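## Task

With the wooden die resting loose on the upturned right palm, roll or turn it using only this hand until the five-pip face points up; its spin about the vertical is irrelevant, and the goal picture is one valid example. The die fails if it contacts anything besides the hand (wrist camera, its post and the final arm link count as hand) or leaves it. To end, keep it motionless briefly on the palm or fingers, clear of the wrist, camera and post, palm pointing straight up, no hand motor showing moving or overload or building toward shutdown (motors dead since the start are excused), then declare completion. The hand is then opened, and the die must still satisfy the goal resting on the open hand; anything held only by the robot's grip does not count.

## Robot and tools

Robot: one six-joint arm carrying a right hand with index, middle, ring and thumb, driven by 16 hinge motors. A wrist camera sits on a post, and a fixed mast near the wrist on the palm side (hand x +0.05 to +0.10, z -0.16 to -0.11, reaching y = +0.06 m) can collide with things. Fingertips have grippy rubber caps; the rest of the hand is slippery.

Frames. Scene frame: origin on the table under the arm base, +z up, +y to the left when facing along +x; positions in metres, orientation as quaternion wxyz. Hand point frame: sits in front of the palm where thumb and index/middle tips pinch; +z runs along straightened fingers toward the tips, +x crosses the palm away from the thumb, +y leaves the palm face (palm surface at y = -0.062). Knuckles at z = -0.017, tips 0.139 m beyond; bending moves tips toward +y. Palm facing straight up means hand +y points along world +z.

execute_actions(actions, pictures). actions holds zero or one item. Empty list: just report state. Wait item: {"steps": n}, n up to 300 control steps of 1/30 s, counted from the previous result (your thinking time eats into it). Action item: {"rows": [...], "steps": n}, 1 to 15 rows, n 1 to 15 (default 15); row k is applied on step k and the final row repeats to fill. pictures (true/false) chooses whether images return. A refused call moves nothing.

Row layout: one list of 24 numbers, each within -1..1, in this order: dx, dy, dz, rx, ry, rz, then index_mcp, index_abd, index_pip, index_dip, middle_mcp, middle_abd, middle_pip, middle_dip, ring_mcp, ring_abd, ring_pip, ring_dip, thumb_cmc, thumb_axl, thumb_mcp, thumb_ipl, current_limit, speed.
- dx..rz: an offset, not a pose, expressed in the hand point's own axes, from the hand point pose printed in the latest result that contains it (before any such result in the scene, or for a second call inside one reply, from wherever the robot is when the action begins). Scale: 1.0 = 0.6 m for dx, dy, dz and 180 degrees for the rotation vector rx, ry, rz. Every row refers to that same base pose, not to the row before. All zeros therefore pulls the arm back to the base pose; it is not a pause. Each step the command is clipped to 100 mm and 16 degrees from the measured pose; position wins over orientation if both cannot be met.
- 16 hinge numbers: absolute goal angles, linear between each joint's stops (degrees at +1, at -1; value where straight). Moving toward -1: finger _mcp curls at the knuckle toward the palm (-18, +128; 0.75); _abd swings the finger sideways away from the thumb (-60, +60; 0.00); _pip bends the middle joint (-29, +108; 0.58); _dip the tip joint (-21, +117; 0.70). thumb_cmc swings the thumb from flat beside the palm to in front of it (-20, +120; 0.71); thumb_axl rolls the thumb about its length (-27, +140; 0.68); thumb_mcp (-69, +109; 0.23) and thumb_ipl (-77, +108; 0.17) bend it, toward hand +z when thumb_axl is straight, or along the cmc swing direction when thumb_axl is about -0.40.
- current_limit: motor current cap, -1 = 0 mA to +1 = 550 mA (floor 11 mA); low values can leave a finger too weak to lift and also slow it. speed: set-point rate (speed+1)/2 times 5.9 rad/s. Initial values +0.4 and -0.6; the latest values persist.

move(target, speed, stop_force): target is one 24-number row exactly as above, offsets from the same base. The hand point travels a straight path lasting 0.5 to 10 s (cut off at 10 s); hand numbers are sent at its start. speed in m/s, 0.002 to 0.5, default 0.25, rotation capped at twice that in rad/s. stop_force optional, 9 to 40 N, not before 0.2 s of scene time: the path halts when the wrist sensor reads that much extra resistance along the line to the target, then backs off two steps; unreliable on rotating moves; omit it when pulling away from a contact. Result adds a move: line with the ending (done, off_target, moving, held, fault, contact) and limits (paced = pose clipped; held = some steps blocked), plus distance to target.



Result lines: hand point position, quaternion and velocities in the scene frame; Hand target (pose being driven toward); Wrist force and Wrist torque in hand point axes (noisy, offset up to about 4 N, saturates near 50 N; a pressed surface pushes back into the arm); per-motor hand_goal, hand_measured (same -1..1 scale), hand_current_ma (positive pushes toward -1), hand_state (moving, goal, blocked, overload); hand_current_limit and hand_speed. HELD marks steps not sent; pose unreachable means the clearance check altered the command.

Cautions: a finger grips only while its goal lies past the object surface. A motor at 495 mA or more accumulates seconds; at 5 s it dies for 10 s. Joint torque over the limit (wrist joints 25.4 N m, others 136) or 150 N external force stops the arm for 10 s and drops later calls in that reply; during a stop hand commands are lost. MOTOR HOT warns from 70 °C; 85 °C brakes the arm. Keep motions gentle, never let the object touch anything outside the hand, fall, or reach the table, and avoid hitting things with the mast. Occasional brief pushes may nudge loose objects.

Each tool is called after "Call:" by a JSON object that holds its "api" and its "payload", one argument or row to a line.

Reference images:

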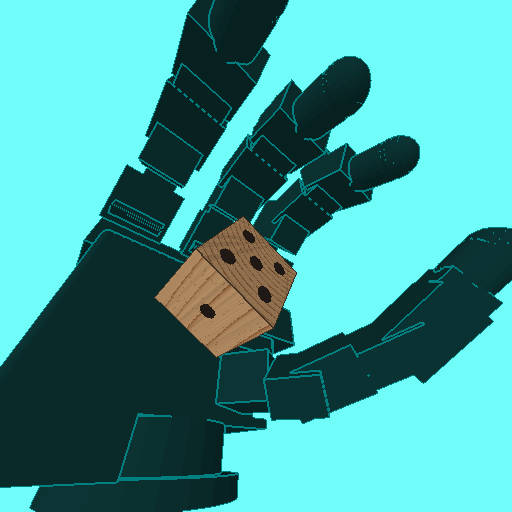

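## Session

Call:
{"api": "execute_actions", "payload": {
  "actions": []
}}

Scene clock: 0.00 s of 4800.00 s.
end_effector_position=(+0.6072, +0.0770, +0.4577) hand_goal=(+0.046, +0.000, -0.008, +0.280, +0.046, +0.000, -0.008, +0.280, +0.046, +0.000, -0.008, +0.280, -0.104, +0.266, +0.032, -0.018) hand_measured=(+0.062, +0.000, -0.006, +0.282, +0.062, +0.000, -0.006, +0.282, +0.062, +0.000, -0.006, +0.282, -0.092, +0.270, +0.034, -0.016) hand_current_ma=(+85, +0, +14, +12, +85, +0, +14, +12, +87, +0, +14, +12, +67, +29, +11, +12) hand_state=(goal, goal, goal, goal, goal, goal, goal, goal, goal, goal, goal, goal, goal, goal, goal, goal) hand_current_limit=0.40 hand_speed=-0.60 end_effector_quat_wxyz=(+0.474, +0.475, +0.536, +0.512) end_effector_velocity=(+0.000, +0.000, +0.000) end_effector_angular_velocity=(-0.000, -0.001, +0.000)
Joint positions: [-0.182 -1.166  2.227 -4.159 -1.32  -0.038]
Joint velocities: [ 0.    -0.    -0.001 -0.     0.    -0.   ]
Motor temperatures (°C, as the motors report them): [26 29 28 31 36 39]
Wrist force (N, on the end effector, along its own x y z axes, offset not removed): no reading
Wrist torque (N m, same axes, about the end effector's origin, offset not removed): no reading
Hand target: +0.607, +0.077, +0.458; +0.474, +0.475, +0.536, +0.512

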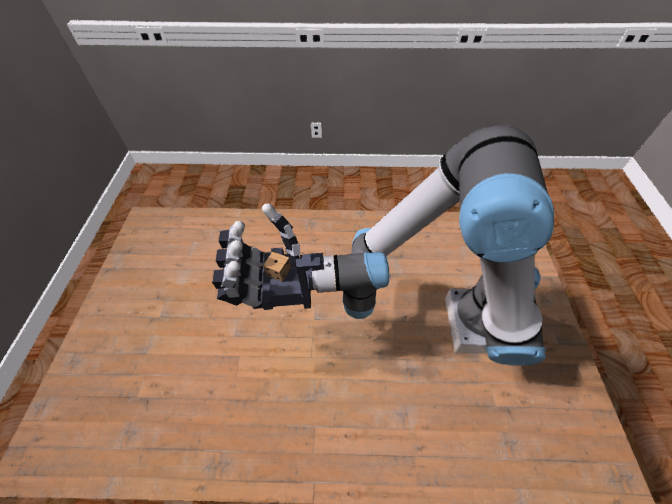

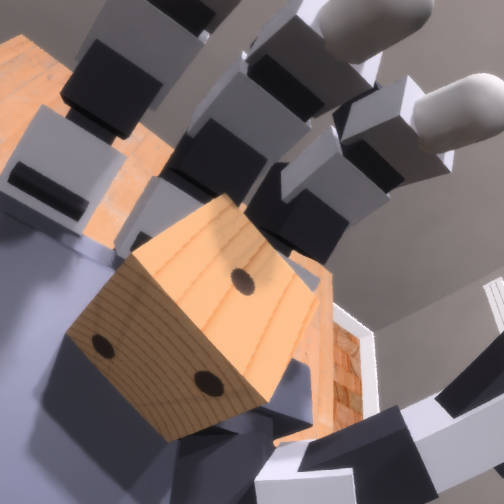

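Call:
{"api": "move", "payload": {
  "target": [0,0,0,0.17,0,-0.04,-0.3,0,0.3,0.4,-0.3,0,0.3,0.4,-0.3,0,0.3,0.4,-0.104,0.266,0.03,-0.02,0.4,-0.6],
  "speed": 0.15
}}

Scene clock: 11.10 s of 4800.00 s.
end_effector_position=(+0.6069, +0.0770, +0.4576) hand_goal=(-0.300, +0.000, +0.300, +0.400, -0.300, +0.000, +0.300, +0.400, -0.300, +0.000, +0.300, +0.400, -0.104, +0.266, +0.030, -0.020) hand_measured=(-0.290, +0.000, +0.298, +0.398, -0.290, +0.000, +0.298, +0.398, -0.290, +0.000, +0.298, +0.398, -0.096, +0.270, +0.030, -0.018) hand_current_ma=(+57, +0, -6, -14, +59, +0, -6, -14, +58, +0, -6, -14, +47, +29, -6, +8) hand_state=(goal, goal, goal, goal, goal, goal, goal, goal, goal, goal, goal, goal, goal, goal, goal, goal) hand_current_limit=0.40 hand_speed=-0.60 end_effector_quat_wxyz=(+0.363, +0.549, +0.680, +0.323) end_effector_velocity=(+0.000, -0.000, -0.000) end_effector_angular_velocity=(-0.003, +0.010, -0.000)
Joint positions: [-0.185 -1.603  2.242 -3.199 -1.405 -0.281]
Joint velocities: [ 0.001 -0.005 -0.004  0.019 -0.003 -0.003]
Motor temperatures (°C, as the motors report them): [26 29 28 31 36 39]
Wrist force (N, on the end effector, along its own x y z axes, offset not removed): [0.2 0.5 -2.2]
Wrist torque (N m, same axes, about the end effector's origin, offset not removed): [0.31 -0.11 -0.23]
Hand target: +0.607, +0.077, +0.458; +0.363, +0.549, +0.681, +0.322
Off the commanded pose: 0.000 m, 0 deg.
move: done
camera_calibration (this result's frames):
cam_wrist: T_world_to_cam=[[0.439886, -0.633716, 0.636321, -0.475621], [-0.816407, -0.577379, -0.0106367, 0.502646], [0.374139, -0.514818, -0.771351, 0.292893], [0, 0, 0, 1]] pos_world=[0.51, 0.139595, 0.533918]

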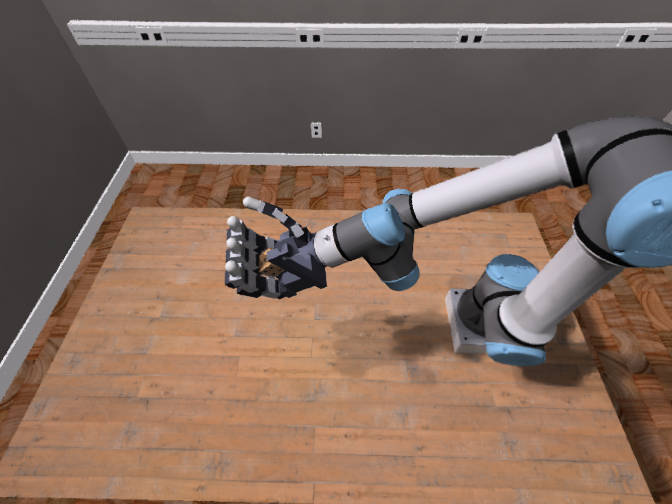

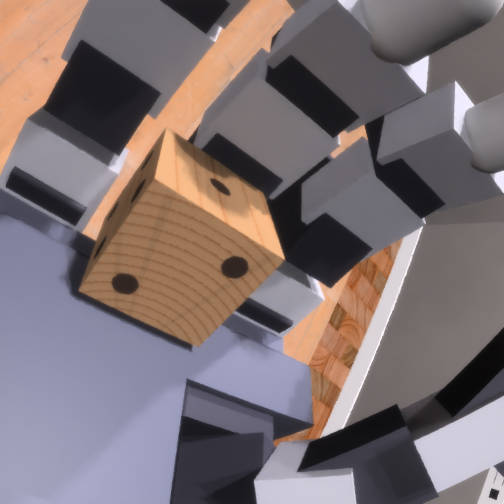

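Lucky: 5 faces the fingers. Slide it onto the fingers, tips curled as a stop.

Call:
{"api": "move", "payload": {
  "target": [0,0,0,-0.03,0,0.04,0.7,0,-0.6,0.2,0.7,0,-0.6,0.2,0.7,0,-0.6,0.2,-0.104,0.266,0.03,-0.02,0.4,-0.7],
  "speed": 0.15
}}

Scene clock: 16.83 s of 4800.00 s.
end_effector_position=(+0.6070, +0.0770, +0.4576) hand_goal=(+0.700, +0.000, -0.600, +0.200, +0.700, +0.000, -0.600, +0.200, +0.700, +0.000, -0.600, +0.200, -0.104, +0.266, +0.030, -0.020) hand_measured=(+0.706, +0.000, -0.594, +0.202, +0.708, +0.000, -0.594, +0.202, +0.708, +0.000, -0.594, +0.202, -0.096, +0.270, +0.028, -0.018) hand_current_ma=(+38, +0, +27, +13, +48, +0, +28, +13, +39, +0, +27, +13, +46, +29, -7, +8) hand_state=(goal, goal, goal, goal, goal, goal, goal, goal, goal, goal, goal, goal, goal, goal, goal, goal) hand_current_limit=0.40 hand_speed=-0.70 end_effector_quat_wxyz=(+0.367, +0.573, +0.629, +0.376) end_effector_velocity=(+0.000, +0.000, +0.001) end_effector_angular_velocity=(+0.001, -0.001, +0.000)
Joint positions: [-0.163 -1.538  2.262 -3.38  -1.405 -0.129]
Joint velocities: [ 0.001 -0.    -0.002  0.001 -0.     0.001]
Motor temperatures (°C, as the motors report them): [26 29 28 31 36 39]
Wrist force (N, on the end effector, along its own x y z axes, offset not removed): [0.2 1.6 -3.4]
Wrist torque (N m, same axes, about the end effector's origin, offset not removed): [0.61 -0.14 -0.08]
Hand target: +0.607, +0.077, +0.458; +0.367, +0.573, +0.629, +0.376
Off the commanded pose: 0.000 m, 0 deg.
move: done
camera_calibration (this result's frames):
cam_wrist: T_world_to_cam=[[0.349961, -0.727948, 0.589592, -0.392425], [-0.83878, -0.523747, -0.148782, 0.575336], [0.417102, -0.44247, -0.79388, 0.271534], [0, 0, 0, 1]] pos_world=[0.506657, 0.135811, 0.532535]

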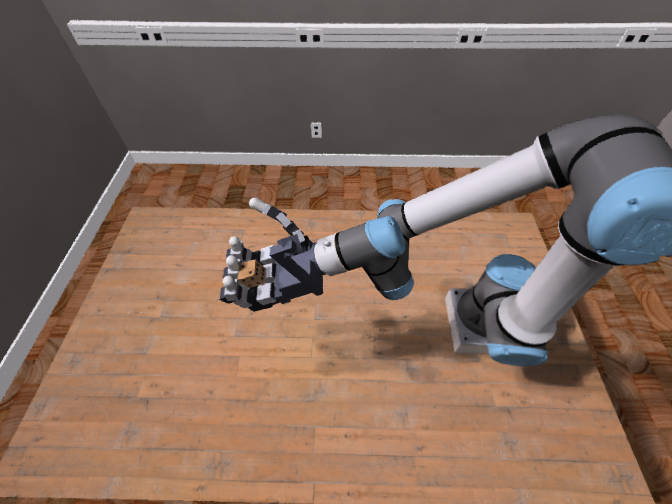

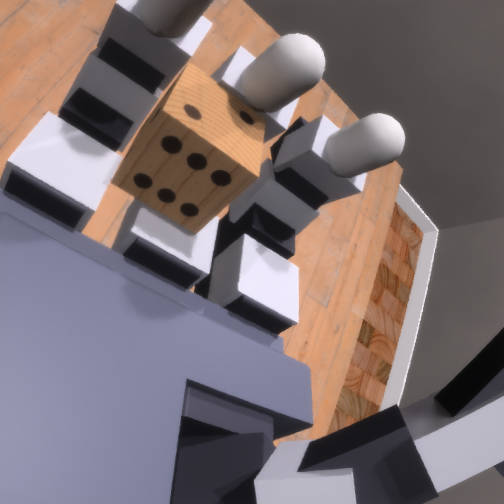

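Call:
{"api": "move", "payload": {
  "target": [0,0,0,-0.17,0,0,0.45,0,-0.6,0.2,0.45,0,-0.6,0.2,0.45,0,-0.6,0.2,-0.104,0.266,0.03,-0.02,0.4,-0.8],
  "speed": 0.1
}}

Scene clock: 23.57 s of 4800.00 s.
end_effector_position=(+0.6072, +0.0770, +0.4578) hand_goal=(+0.450, +0.000, -0.600, +0.200, +0.450, +0.000, -0.600, +0.200, +0.450, +0.000, -0.600, +0.200, -0.104, +0.266, +0.030, -0.020) hand_measured=(+0.468, +0.000, -0.598, +0.202, +0.468, +0.000, -0.598, +0.202, +0.468, +0.000, -0.598, +0.202, -0.096, +0.270, +0.028, -0.018) hand_current_ma=(+99, +0, +10, +12, +104, +0, +10, +12, +101, +0, +10, +12, +46, +29, -7, +8) hand_state=(goal, goal, goal, goal, goal, goal, goal, goal, goal, goal, goal, goal, goal, goal, goal, goal) hand_current_limit=0.40 hand_speed=-0.80 end_effector_quat_wxyz=(+0.505, +0.456, +0.508, +0.529) end_effector_velocity=(+0.000, +0.001, +0.001) end_effector_angular_velocity=(+0.000, -0.011, +0.001)
Joint positions: [-0.165 -1.082  2.179 -4.294 -1.359 -0.025]
Joint velocities: [ 0.001  0.007 -0.006 -0.012 -0.     0.002]
Motor temperatures (°C, as the motors report them): [26 29 28 31 36 39]
Wrist force (N, on the end effector, along its own x y z axes, offset not removed): [-1.2 1.9 -3.8]
Wrist torque (N m, same axes, about the end effector's origin, offset not removed): [0.45 0.04 -0.29]
Hand target: +0.607, +0.077, +0.458; +0.505, +0.456, +0.507, +0.529
Off the commanded pose: 0.000 m, 0 deg.
move: done
camera_calibration (this result's frames):
cam_wrist: T_world_to_cam=[[0.0224249, -0.749954, 0.661109, -0.224766], [-0.633721, -0.522114, -0.570784, 0.644121], [0.773237, -0.406159, -0.48697, -0.0879518], [0, 0, 0, 1]] pos_world=[0.481241, 0.132018, 0.473419]

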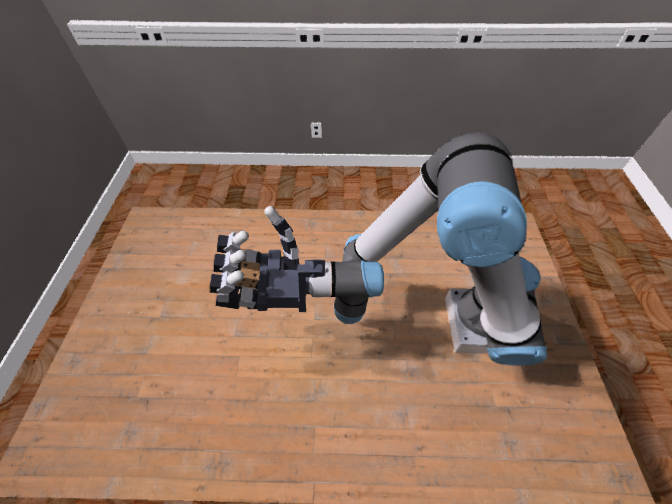

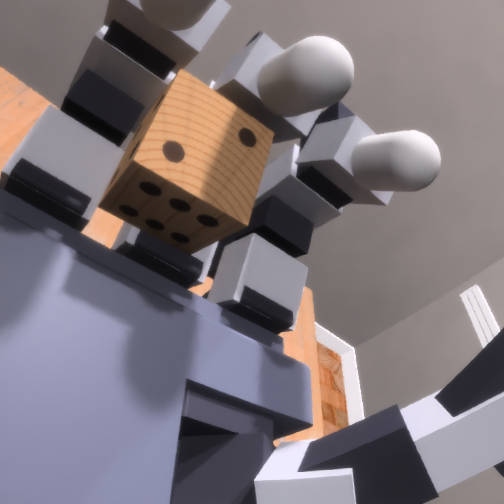

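Call:
{"api": "move", "payload": {
  "target": [0,0,0,0.27,0,0,0.7,0,0.0,-0.3,0.7,0,0.0,-0.3,0.7,0,0.0,-0.3,-0.104,0.266,0.03,-0.02,0.4,-0.7],
  "speed": 0.15
}}

Scene clock: 29.97 s of 4800.00 s.
end_effector_position=(+0.6068, +0.0771, +0.4575) hand_goal=(+0.700, +0.000, +0.000, -0.300, +0.700, +0.000, +0.000, -0.300, +0.700, +0.000, +0.000, -0.300, -0.104, +0.266, +0.030, -0.020) hand_measured=(+0.708, +0.000, +0.000, -0.298, +0.710, +0.000, +0.000, -0.298, +0.710, +0.000, +0.000, -0.298, -0.096, +0.270, +0.028, -0.018) hand_current_ma=(+46, +0, +1, +13, +53, +0, +2, +13, +48, +0, +1, +13, +46, +28, -9, +8) hand_state=(goal, goal, goal, goal, goal, goal, goal, goal, goal, goal, goal, goal, goal, goal, goal, goal) hand_current_limit=0.40 hand_speed=-0.70 end_effector_quat_wxyz=(+0.273, +0.623, +0.680, +0.273) end_effector_velocity=(+0.000, -0.001, -0.001) end_effector_angular_velocity=(-0.000, +0.011, -0.002)
Joint positions: [-0.144 -1.689  2.124 -2.778 -1.466 -0.16 ]
Joint velocities: [-0.001 -0.001 -0.006  0.019 -0.002 -0.001]
Motor temperatures (°C, as the motors report them): [26 29 28 31 36 39]
Wrist force (N, on the end effector, along its own x y z axes, offset not removed): [1.9 -0.9 -0.2]
Wrist torque (N m, same axes, about the end effector's origin, offset not removed): [0.11 -0.38 0.06]
Hand target: +0.607, +0.077, +0.458; +0.273, +0.623, +0.680, +0.273
Off the commanded pose: 0.001 m, 0 deg.
move: done
camera_calibration (this result's frames):
cam_wrist: T_world_to_cam=[[0.510233, -0.719687, 0.470864, -0.435838], [-0.846912, -0.515733, 0.129457, 0.45222], [0.149671, -0.464834, -0.872655, 0.471643], [0, 0, 0, 1]] pos_world=[0.534779, 0.138794, 0.558259]

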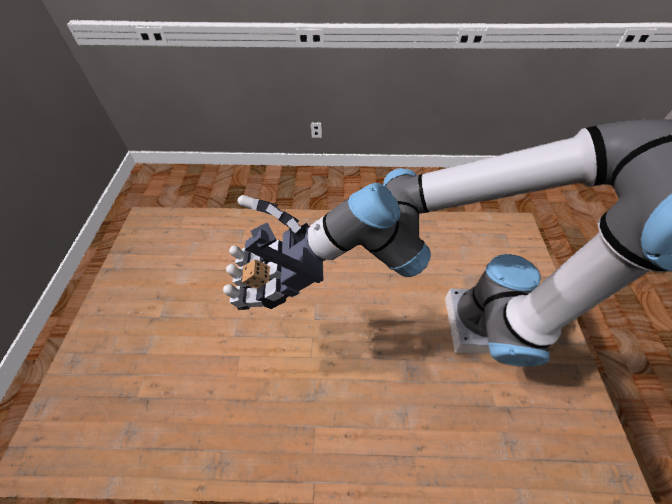

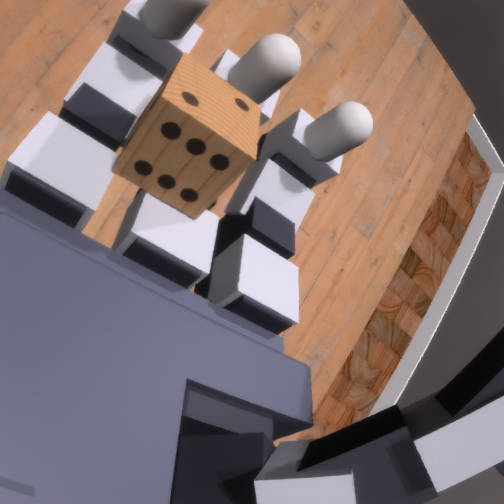

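Starting to tip. Ease the middle tip open.

Call:
{"api": "move", "payload": {
  "target": [0,0,0,0.06,0,0,0.7,-0.15,-0.2,0.3,0.75,0,-0.1,0.6,0.7,0.15,-0.2,0.3,-0.104,0.266,0.03,-0.02,0.4,-0.8],
  "speed": 0.1
}}

Scene clock: 34.67 s of 4800.00 s.
end_effector_position=(+0.6067, +0.0771, +0.4575) hand_goal=(+0.700, -0.150, -0.200, +0.300, +0.750, +0.000, -0.100, +0.600, +0.700, +0.150, -0.200, +0.300, -0.104, +0.266, +0.030, -0.020) hand_measured=(+0.708, -0.146, -0.192, +0.298, +0.758, +0.000, -0.092, +0.598, +0.710, +0.144, -0.190, +0.298, -0.096, +0.270, +0.028, -0.018) hand_current_ma=(+46, +17, +45, -11, +42, +0, +46, -11, +49, -24, +51, -11, +43, +28, -12, +7) hand_state=(goal, goal, goal, goal, goal, goal, goal, goal, goal, goal, goal, goal, goal, goal, goal, goal) hand_current_limit=0.40 hand_speed=-0.80 end_effector_quat_wxyz=(+0.213, +0.646, +0.703, +0.208) end_effector_velocity=(+0.000, -0.001, +0.000) end_effector_angular_velocity=(-0.000, +0.000, -0.000)
Joint positions: [-0.129 -1.708  1.992 -2.442 -1.506 -0.164]
Joint velocities: [-0.001  0.    -0.     0.     0.    -0.001]
Motor temperatures (°C, as the motors report them): [26 29 28 31 36 39]
Wrist force (N, on the end effector, along its own x y z axes, offset not removed): [-3.4 1.2 -4.3]
Wrist torque (N m, same axes, about the end effector's origin, offset not removed): [0.75 0.38 -0.47]
Hand target: +0.607, +0.077, +0.458; +0.213, +0.646, +0.703, +0.208
Off the commanded pose: 0.000 m, 0 deg.
move: done
camera_calibration (this result's frames):
cam_wrist: T_world_to_cam=[[0.585877, -0.717017, 0.377671, -0.439254], [-0.810197, -0.507803, 0.292773, 0.354536], [-0.0181405, -0.477517, -0.878435, 0.577103], [0, 0, 0, 1]] pos_world=[0.555061, 0.140659, 0.569042]

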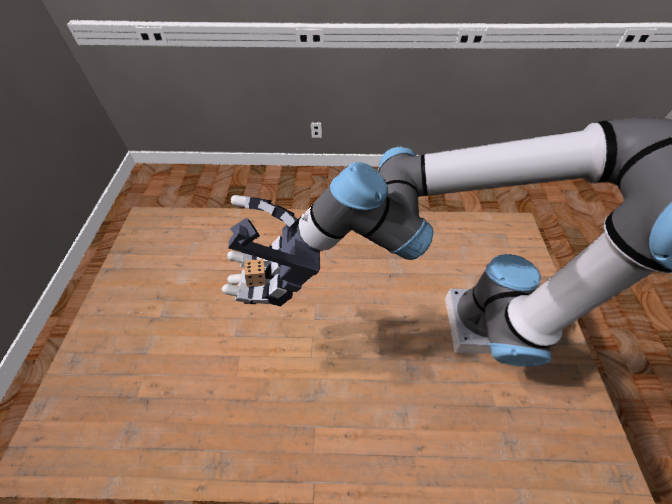

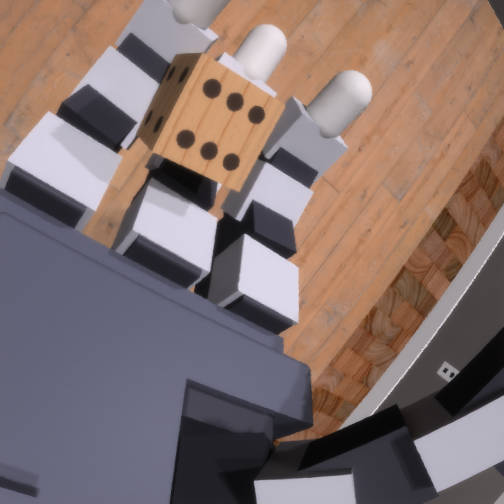

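Call:
{"api": "move", "payload": {
  "target": [0,0,0,-0.4,0,0,0.65,-0.15,0.45,0.5,0.65,0,0.5,0.6,0.65,0.15,0.45,0.5,-0.104,0.266,0.03,-0.02,0.4,-0.94],
  "speed": 0.12
}}

Scene clock: 44.80 s of 4800.00 s.
end_effector_position=(+0.6073, +0.0770, +0.4579) hand_goal=(+0.650, -0.150, +0.450, +0.500, +0.650, +0.000, +0.500, +0.600, +0.650, +0.150, +0.450, +0.500, -0.104, +0.266, +0.030, -0.020) hand_measured=(+0.670, -0.148, +0.450, +0.498, +0.674, +0.000, +0.500, +0.598, +0.674, +0.146, +0.450, +0.498, -0.096, +0.270, +0.028, -0.018) hand_current_ma=(+108, +12, +2, -11, +134, +0, +3, -11, +126, -14, +5, -11, +43, +24, -8, +7) hand_state=(goal, goal, goal, goal, blocked, goal, goal, goal, blocked, goal, goal, goal, goal, goal, goal, goal) hand_current_limit=0.40 hand_speed=-0.94 end_effector_quat_wxyz=(+0.552, +0.397, +0.447, +0.581) end_effector_velocity=(+0.000, +0.002, -0.000) end_effector_angular_velocity=(+0.001, -0.008, +0.004)
Joint positions: [-0.156 -0.916  2.04  -4.545 -1.368  0.019]
Joint velocities: [ 0.004  0.006 -0.007 -0.008 -0.001  0.002]
Motor temperatures (°C, as the motors report them): [26 29 28 31 36 39]
Wrist force (N, on the end effector, along its own x y z axes, offset not removed): [-1.7 0.7 -3.8]
Wrist torque (N m, same axes, about the end effector's origin, offset not removed): [0.54 0.25 -0.30]
Hand target: +0.607, +0.077, +0.458; +0.552, +0.397, +0.446, +0.582
Off the commanded pose: 0.001 m, 0 deg.
move: done
camera_calibration (this result's frames):
cam_wrist: T_world_to_cam=[[-0.115304, -0.760882, 0.638564, -0.130027], [-0.489935, -0.515655, -0.702896, 0.616876], [0.8641, -0.393902, -0.313326, -0.223576], [0, 0, 0, 1]] pos_world=[0.480428, 0.131093, 0.446579]

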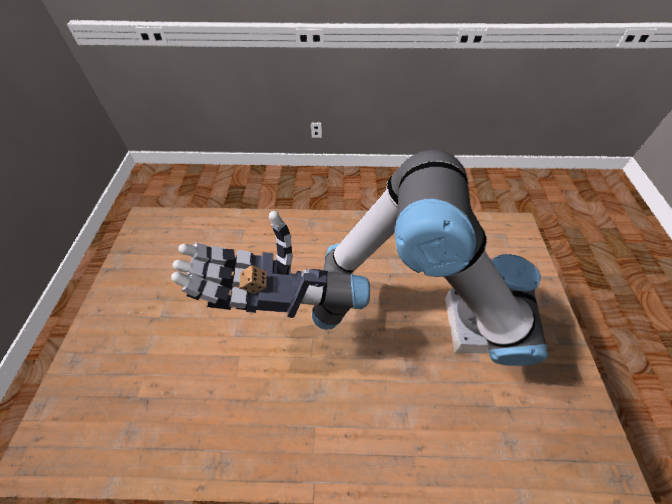

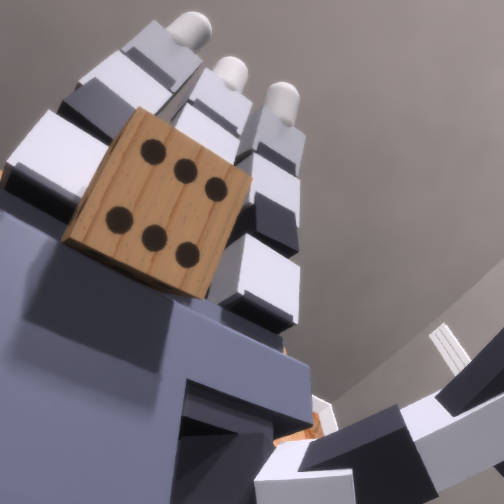

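Call:
{"api": "execute_actions", "payload": {
  "actions": []
}}

Scene clock: 46.40 s of 4800.00 s.
end_effector_position=(+0.6073, +0.0770, +0.4579) hand_goal=(+0.650, -0.150, +0.450, +0.500, +0.650, +0.000, +0.500, +0.600, +0.650, +0.150, +0.450, +0.500, -0.104, +0.266, +0.030, -0.020) hand_measured=(+0.670, -0.148, +0.450, +0.498, +0.674, +0.000, +0.500, +0.598, +0.674, +0.146, +0.450, +0.498, -0.096, +0.270, +0.028, -0.018) hand_current_ma=(+108, +11, +2, -11, +134, +0, +3, -11, +126, -14, +5, -11, +43, +24, -8, +7) hand_state=(goal, goal, goal, goal, blocked, goal, goal, goal, blocked, goal, goal, goal, goal, goal, goal, goal) hand_current_limit=0.40 hand_speed=-0.94 end_effector_quat_wxyz=(+0.552, +0.397, +0.446, +0.582) end_effector_velocity=(+0.000, -0.000, -0.000) end_effector_angular_velocity=(-0.001, +0.001, -0.001)
Joint positions: [-0.156 -0.915  2.039 -4.546 -1.368  0.019]
Joint velocities: [-0.001  0.     0.     0.001  0.    -0.001]
Motor temperatures (°C, as the motors report them): [26 29 28 31 36 39]
Wrist force (N, on the end effector, along its own x y z axes, offset not removed): [-1.3 0.5 -3.1]
Wrist torque (N m, same axes, about the end effector's origin, offset not removed): [0.23 0.24 -0.28]
Hand target: +0.607, +0.077, +0.458; +0.552, +0.397, +0.446, +0.582
Off the commanded pose: 0.001 m, 0 deg.
Steps of this call (steps 1 to 48: nothing new was sent). Readings (end_effector_position | what the end effector reports):
1: (+0.6073, +0.0770, +0.4579) | hand_goal=(+0.650, -0.150, +0.450, +0.500, +0.650, +0.000, +0.500, +0.600, +0.650, +0.150, +0.450, +0.500, -0.104, +0.266, +0.030, -0.020) hand_measured=(+0.670, -0.148, +0.450, +0.498, +0.674, +0.000, +0.500, +0.598, +0.674, +0.146, +0.450, +0.498, -0.096, +0.270, +0.028, -0.018) hand_current_ma=(+108, +12, +2, -11, +134, +0, +3, -11, +126, -14, +5, -11, +43, +24, -8, +7) hand_state=(goal, goal, goal, goal, blocked, goal, goal, goal, blocked, goal, goal, goal, goal, goal, goal, goal) hand_current_limit=0.40 hand_speed=-0.94
2: (+0.6073, +0.0770, +0.4579) | hand_goal=(+0.650, -0.150, +0.450, +0.500, +0.650, +0.000, +0.500, +0.600, +0.650, +0.150, +0.450, +0.500, -0.104, +0.266, +0.030, -0.020) hand_measured=(+0.670, -0.148, +0.450, +0.498, +0.674, +0.000, +0.500, +0.598, +0.674, +0.146, +0.450, +0.498, -0.096, +0.270, +0.028, -0.018) hand_current_ma=(+108, +11, +2, -11, +134, +0, +3, -11, +126, -14, +5, -11, +43, +24, -8, +7) hand_state=(goal, goal, goal, goal, blocked, goal, goal, goal, blocked, goal, goal, goal, goal, goal, goal, goal) hand_current_limit=0.40 hand_speed=-0.94
4: (+0.6073, +0.0770, +0.4579) | hand_goal=(+0.650, -0.150, +0.450, +0.500, +0.650, +0.000, +0.500, +0.600, +0.650, +0.150, +0.450, +0.500, -0.104, +0.266, +0.030, -0.020) hand_measured=(+0.670, -0.148, +0.450, +0.498, +0.674, +0.000, +0.500, +0.598, +0.674, +0.146, +0.450, +0.498, -0.096, +0.270, +0.028, -0.018) hand_current_ma=(+108, +11, +2, -11, +134, +0, +3, -11, +126, -14, +5, -11, +43, +24, -8, +7) hand_state=(goal, goal, goal, goal, blocked, goal, goal, goal, blocked, goal, goal, goal, goal, goal, goal, goal) hand_current_limit=0.40 hand_speed=-0.94
8: (+0.6073, +0.0770, +0.4579) | hand_goal=(+0.650, -0.150, +0.450, +0.500, +0.650, +0.000, +0.500, +0.600, +0.650, +0.150, +0.450, +0.500, -0.104, +0.266, +0.030, -0.020) hand_measured=(+0.670, -0.148, +0.450, +0.498, +0.674, +0.000, +0.500, +0.598, +0.674, +0.146, +0.450, +0.498, -0.096, +0.270, +0.028, -0.018) hand_current_ma=(+108, +11, +2, -11, +134, +0, +3, -11, +126, -14, +5, -11, +43, +24, -8, +7) hand_state=(goal, goal, goal, goal, blocked, goal, goal, goal, blocked, goal, goal, goal, goal, goal, goal, goal) hand_current_limit=0.40 hand_speed=-0.94
48: the state above
camera_calibration (this result's frames):
cam_wrist: T_world_to_cam=[[-0.115841, -0.760926, 0.638414, -0.129643], [-0.48933, -0.515613, -0.703349, 0.616733], [0.864371, -0.393872, -0.312615, -0.224076], [0, 0, 0, 1]] pos_world=[0.480453, 0.13109, 0.446495]

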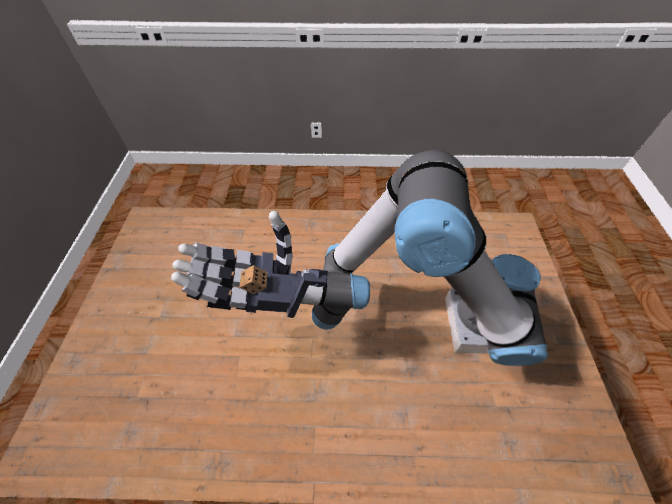

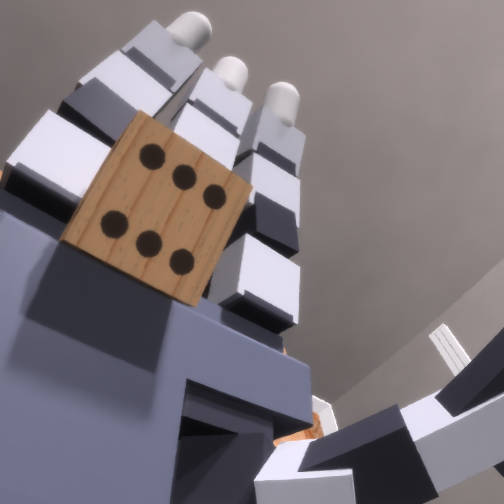

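Half-tipped in the notch; tilting forward should restore 6 up and repeat.

Call:
{"api": "move", "payload": {
  "target": [0,0,0,0.34,0,0,0.7,0,0.0,-0.3,0.7,0,0.0,-0.3,0.7,0,0.0,-0.3,-0.104,0.266,0.03,-0.02,0.4,-0.7],
  "speed": 0.15
}}

Scene clock: 53.70 s of 4800.00 s.
end_effector_position=(+0.6068, +0.0771, +0.4575) hand_goal=(+0.700, +0.000, +0.000, -0.300, +0.700, +0.000, +0.000, -0.300, +0.700, +0.000, +0.000, -0.300, -0.104, +0.266, +0.030, -0.020) hand_measured=(+0.708, -0.002, +0.006, -0.298, +0.710, +0.000, +0.006, -0.298, +0.710, +0.002, +0.006, -0.298, -0.096, +0.270, +0.028, -0.018) hand_current_ma=(+49, -15, +33, +13, +58, +0, +34, +13, +57, +12, +33, +13, +43, +24, -9, +7) hand_state=(goal, goal, goal, goal, goal, goal, goal, goal, goal, goal, goal, goal, goal, goal, goal, goal) hand_current_limit=0.40 hand_speed=-0.70 end_effector_quat_wxyz=(+0.273, +0.623, +0.680, +0.274) end_effector_velocity=(+0.000, +0.000, -0.000) end_effector_angular_velocity=(+0.000, +0.011, -0.001)
Joint positions: [-0.144 -1.689  2.124 -2.779 -1.465 -0.16 ]
Joint velocities: [ 0.001 -0.001 -0.006  0.019 -0.002  0.001]
Motor temperatures (°C, as the motors report them): [26 29 28 31 36 39]
Wrist force (N, on the end effector, along its own x y z axes, offset not removed): [-1.0 0.2 -0.8]
Wrist torque (N m, same axes, about the end effector's origin, offset not removed): [0.23 0.02 -0.39]
Hand target: +0.607, +0.077, +0.458; +0.273, +0.623, +0.680, +0.273
Off the commanded pose: 0.001 m, 0 deg.
move: done
camera_calibration (this result's frames):
cam_wrist: T_world_to_cam=[[0.509837, -0.719691, 0.471288, -0.435773], [-0.847014, -0.515755, 0.128701, 0.452605], [0.150443, -0.464804, -0.872539, 0.471126], [0, 0, 0, 1]] pos_world=[0.534658, 0.138793, 0.558199]

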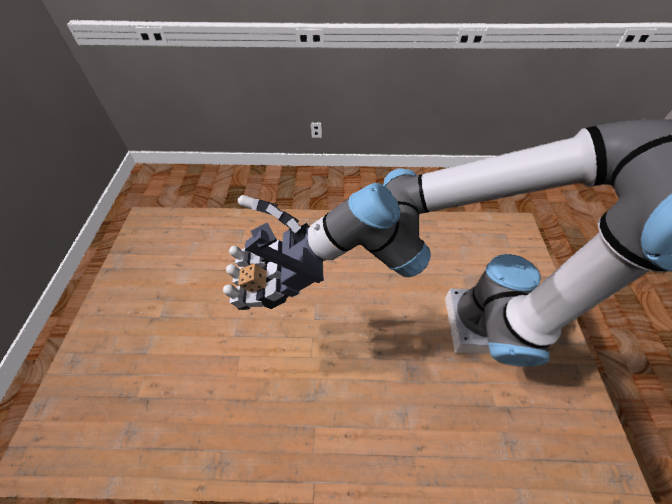

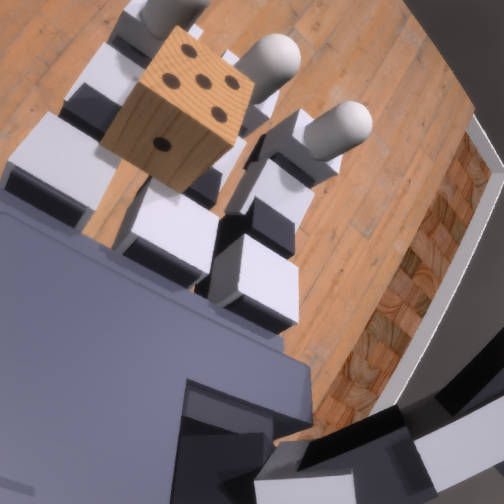

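Call:
{"api": "move", "payload": {
  "target": [0,0,0,-0.248,0,0,0.73,0,0.55,0.4,0.73,0,0.55,0.4,0.73,0,0.55,0.4,-0.104,0.266,0.03,-0.02,0.4,-0.94],
  "speed": 0.12
}}

Scene clock: 60.70 s of 4800.00 s.
end_effector_position=(+0.6071, +0.0771, +0.4577) hand_goal=(+0.730, +0.000, +0.550, +0.400, +0.730, +0.000, +0.550, +0.400, +0.730, +0.000, +0.550, +0.400, -0.104, +0.266, +0.030, -0.020) hand_measured=(+0.740, -0.002, +0.550, +0.398, +0.740, +0.000, +0.550, +0.398, +0.740, +0.002, +0.550, +0.398, -0.096, +0.270, +0.028, -0.018) hand_current_ma=(+51, -15, +2, -11, +60, +0, +4, -11, +58, +12, +3, -11, +43, +24, -9, +7) hand_state=(goal, goal, goal, goal, goal, goal, goal, goal, goal, goal, goal, goal, goal, goal, goal, goal) hand_current_limit=0.40 hand_speed=-0.94 end_effector_quat_wxyz=(+0.489, +0.472, +0.525, +0.511) end_effector_velocity=(+0.000, -0.000, -0.000) end_effector_angular_velocity=(+0.000, +0.001, -0.001)
Joint positions: [-0.167 -1.139  2.211 -4.201 -1.36  -0.04 ]
Joint velocities: [-0.001  0.    -0.     0.001 -0.    -0.   ]
Motor temperatures (°C, as the motors report them): [26 29 28 31 36 39]
Wrist force (N, on the end effector, along its own x y z axes, offset not removed): [-0.7 -1.0 -4.7]
Wrist torque (N m, same axes, about the end effector's origin, offset not removed): [0.43 0.05 -0.25]
Hand target: +0.607, +0.077, +0.458; +0.489, +0.472, +0.525, +0.511
Off the commanded pose: 0.000 m, 0 deg.
move: done
camera_calibration (this result's frames):
cam_wrist: T_world_to_cam=[[0.0652546, -0.746701, 0.661951, -0.251371], [-0.671605, -0.523494, -0.524311, 0.645886], [0.738031, -0.410356, -0.535648, -0.0439079], [0, 0, 0, 1]] pos_world=[0.482588, 0.1324, 0.481521]

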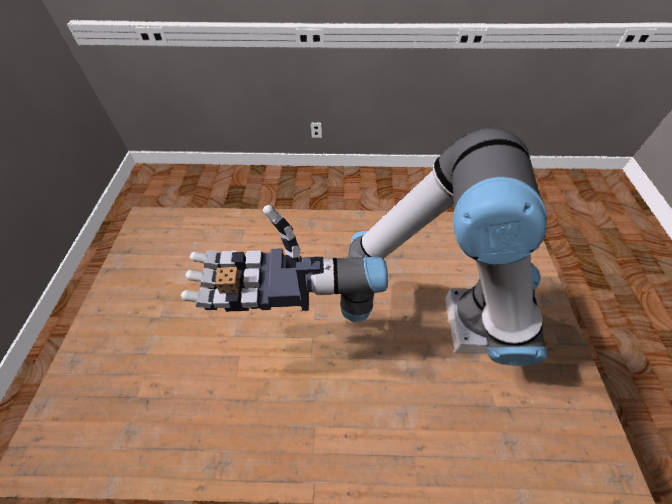

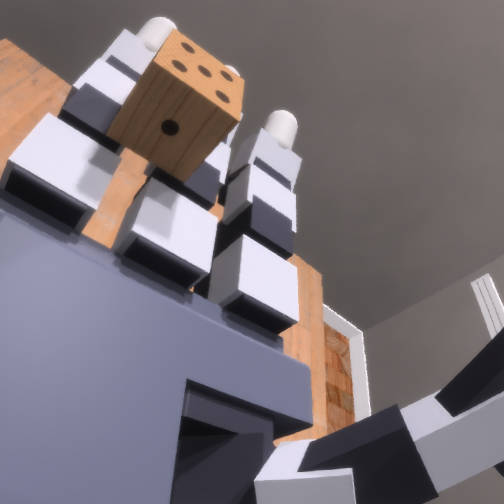

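Call:
{"api": "finished_scene", "payload": {
  "scene": 1
}}

The scene is finished: the task was done.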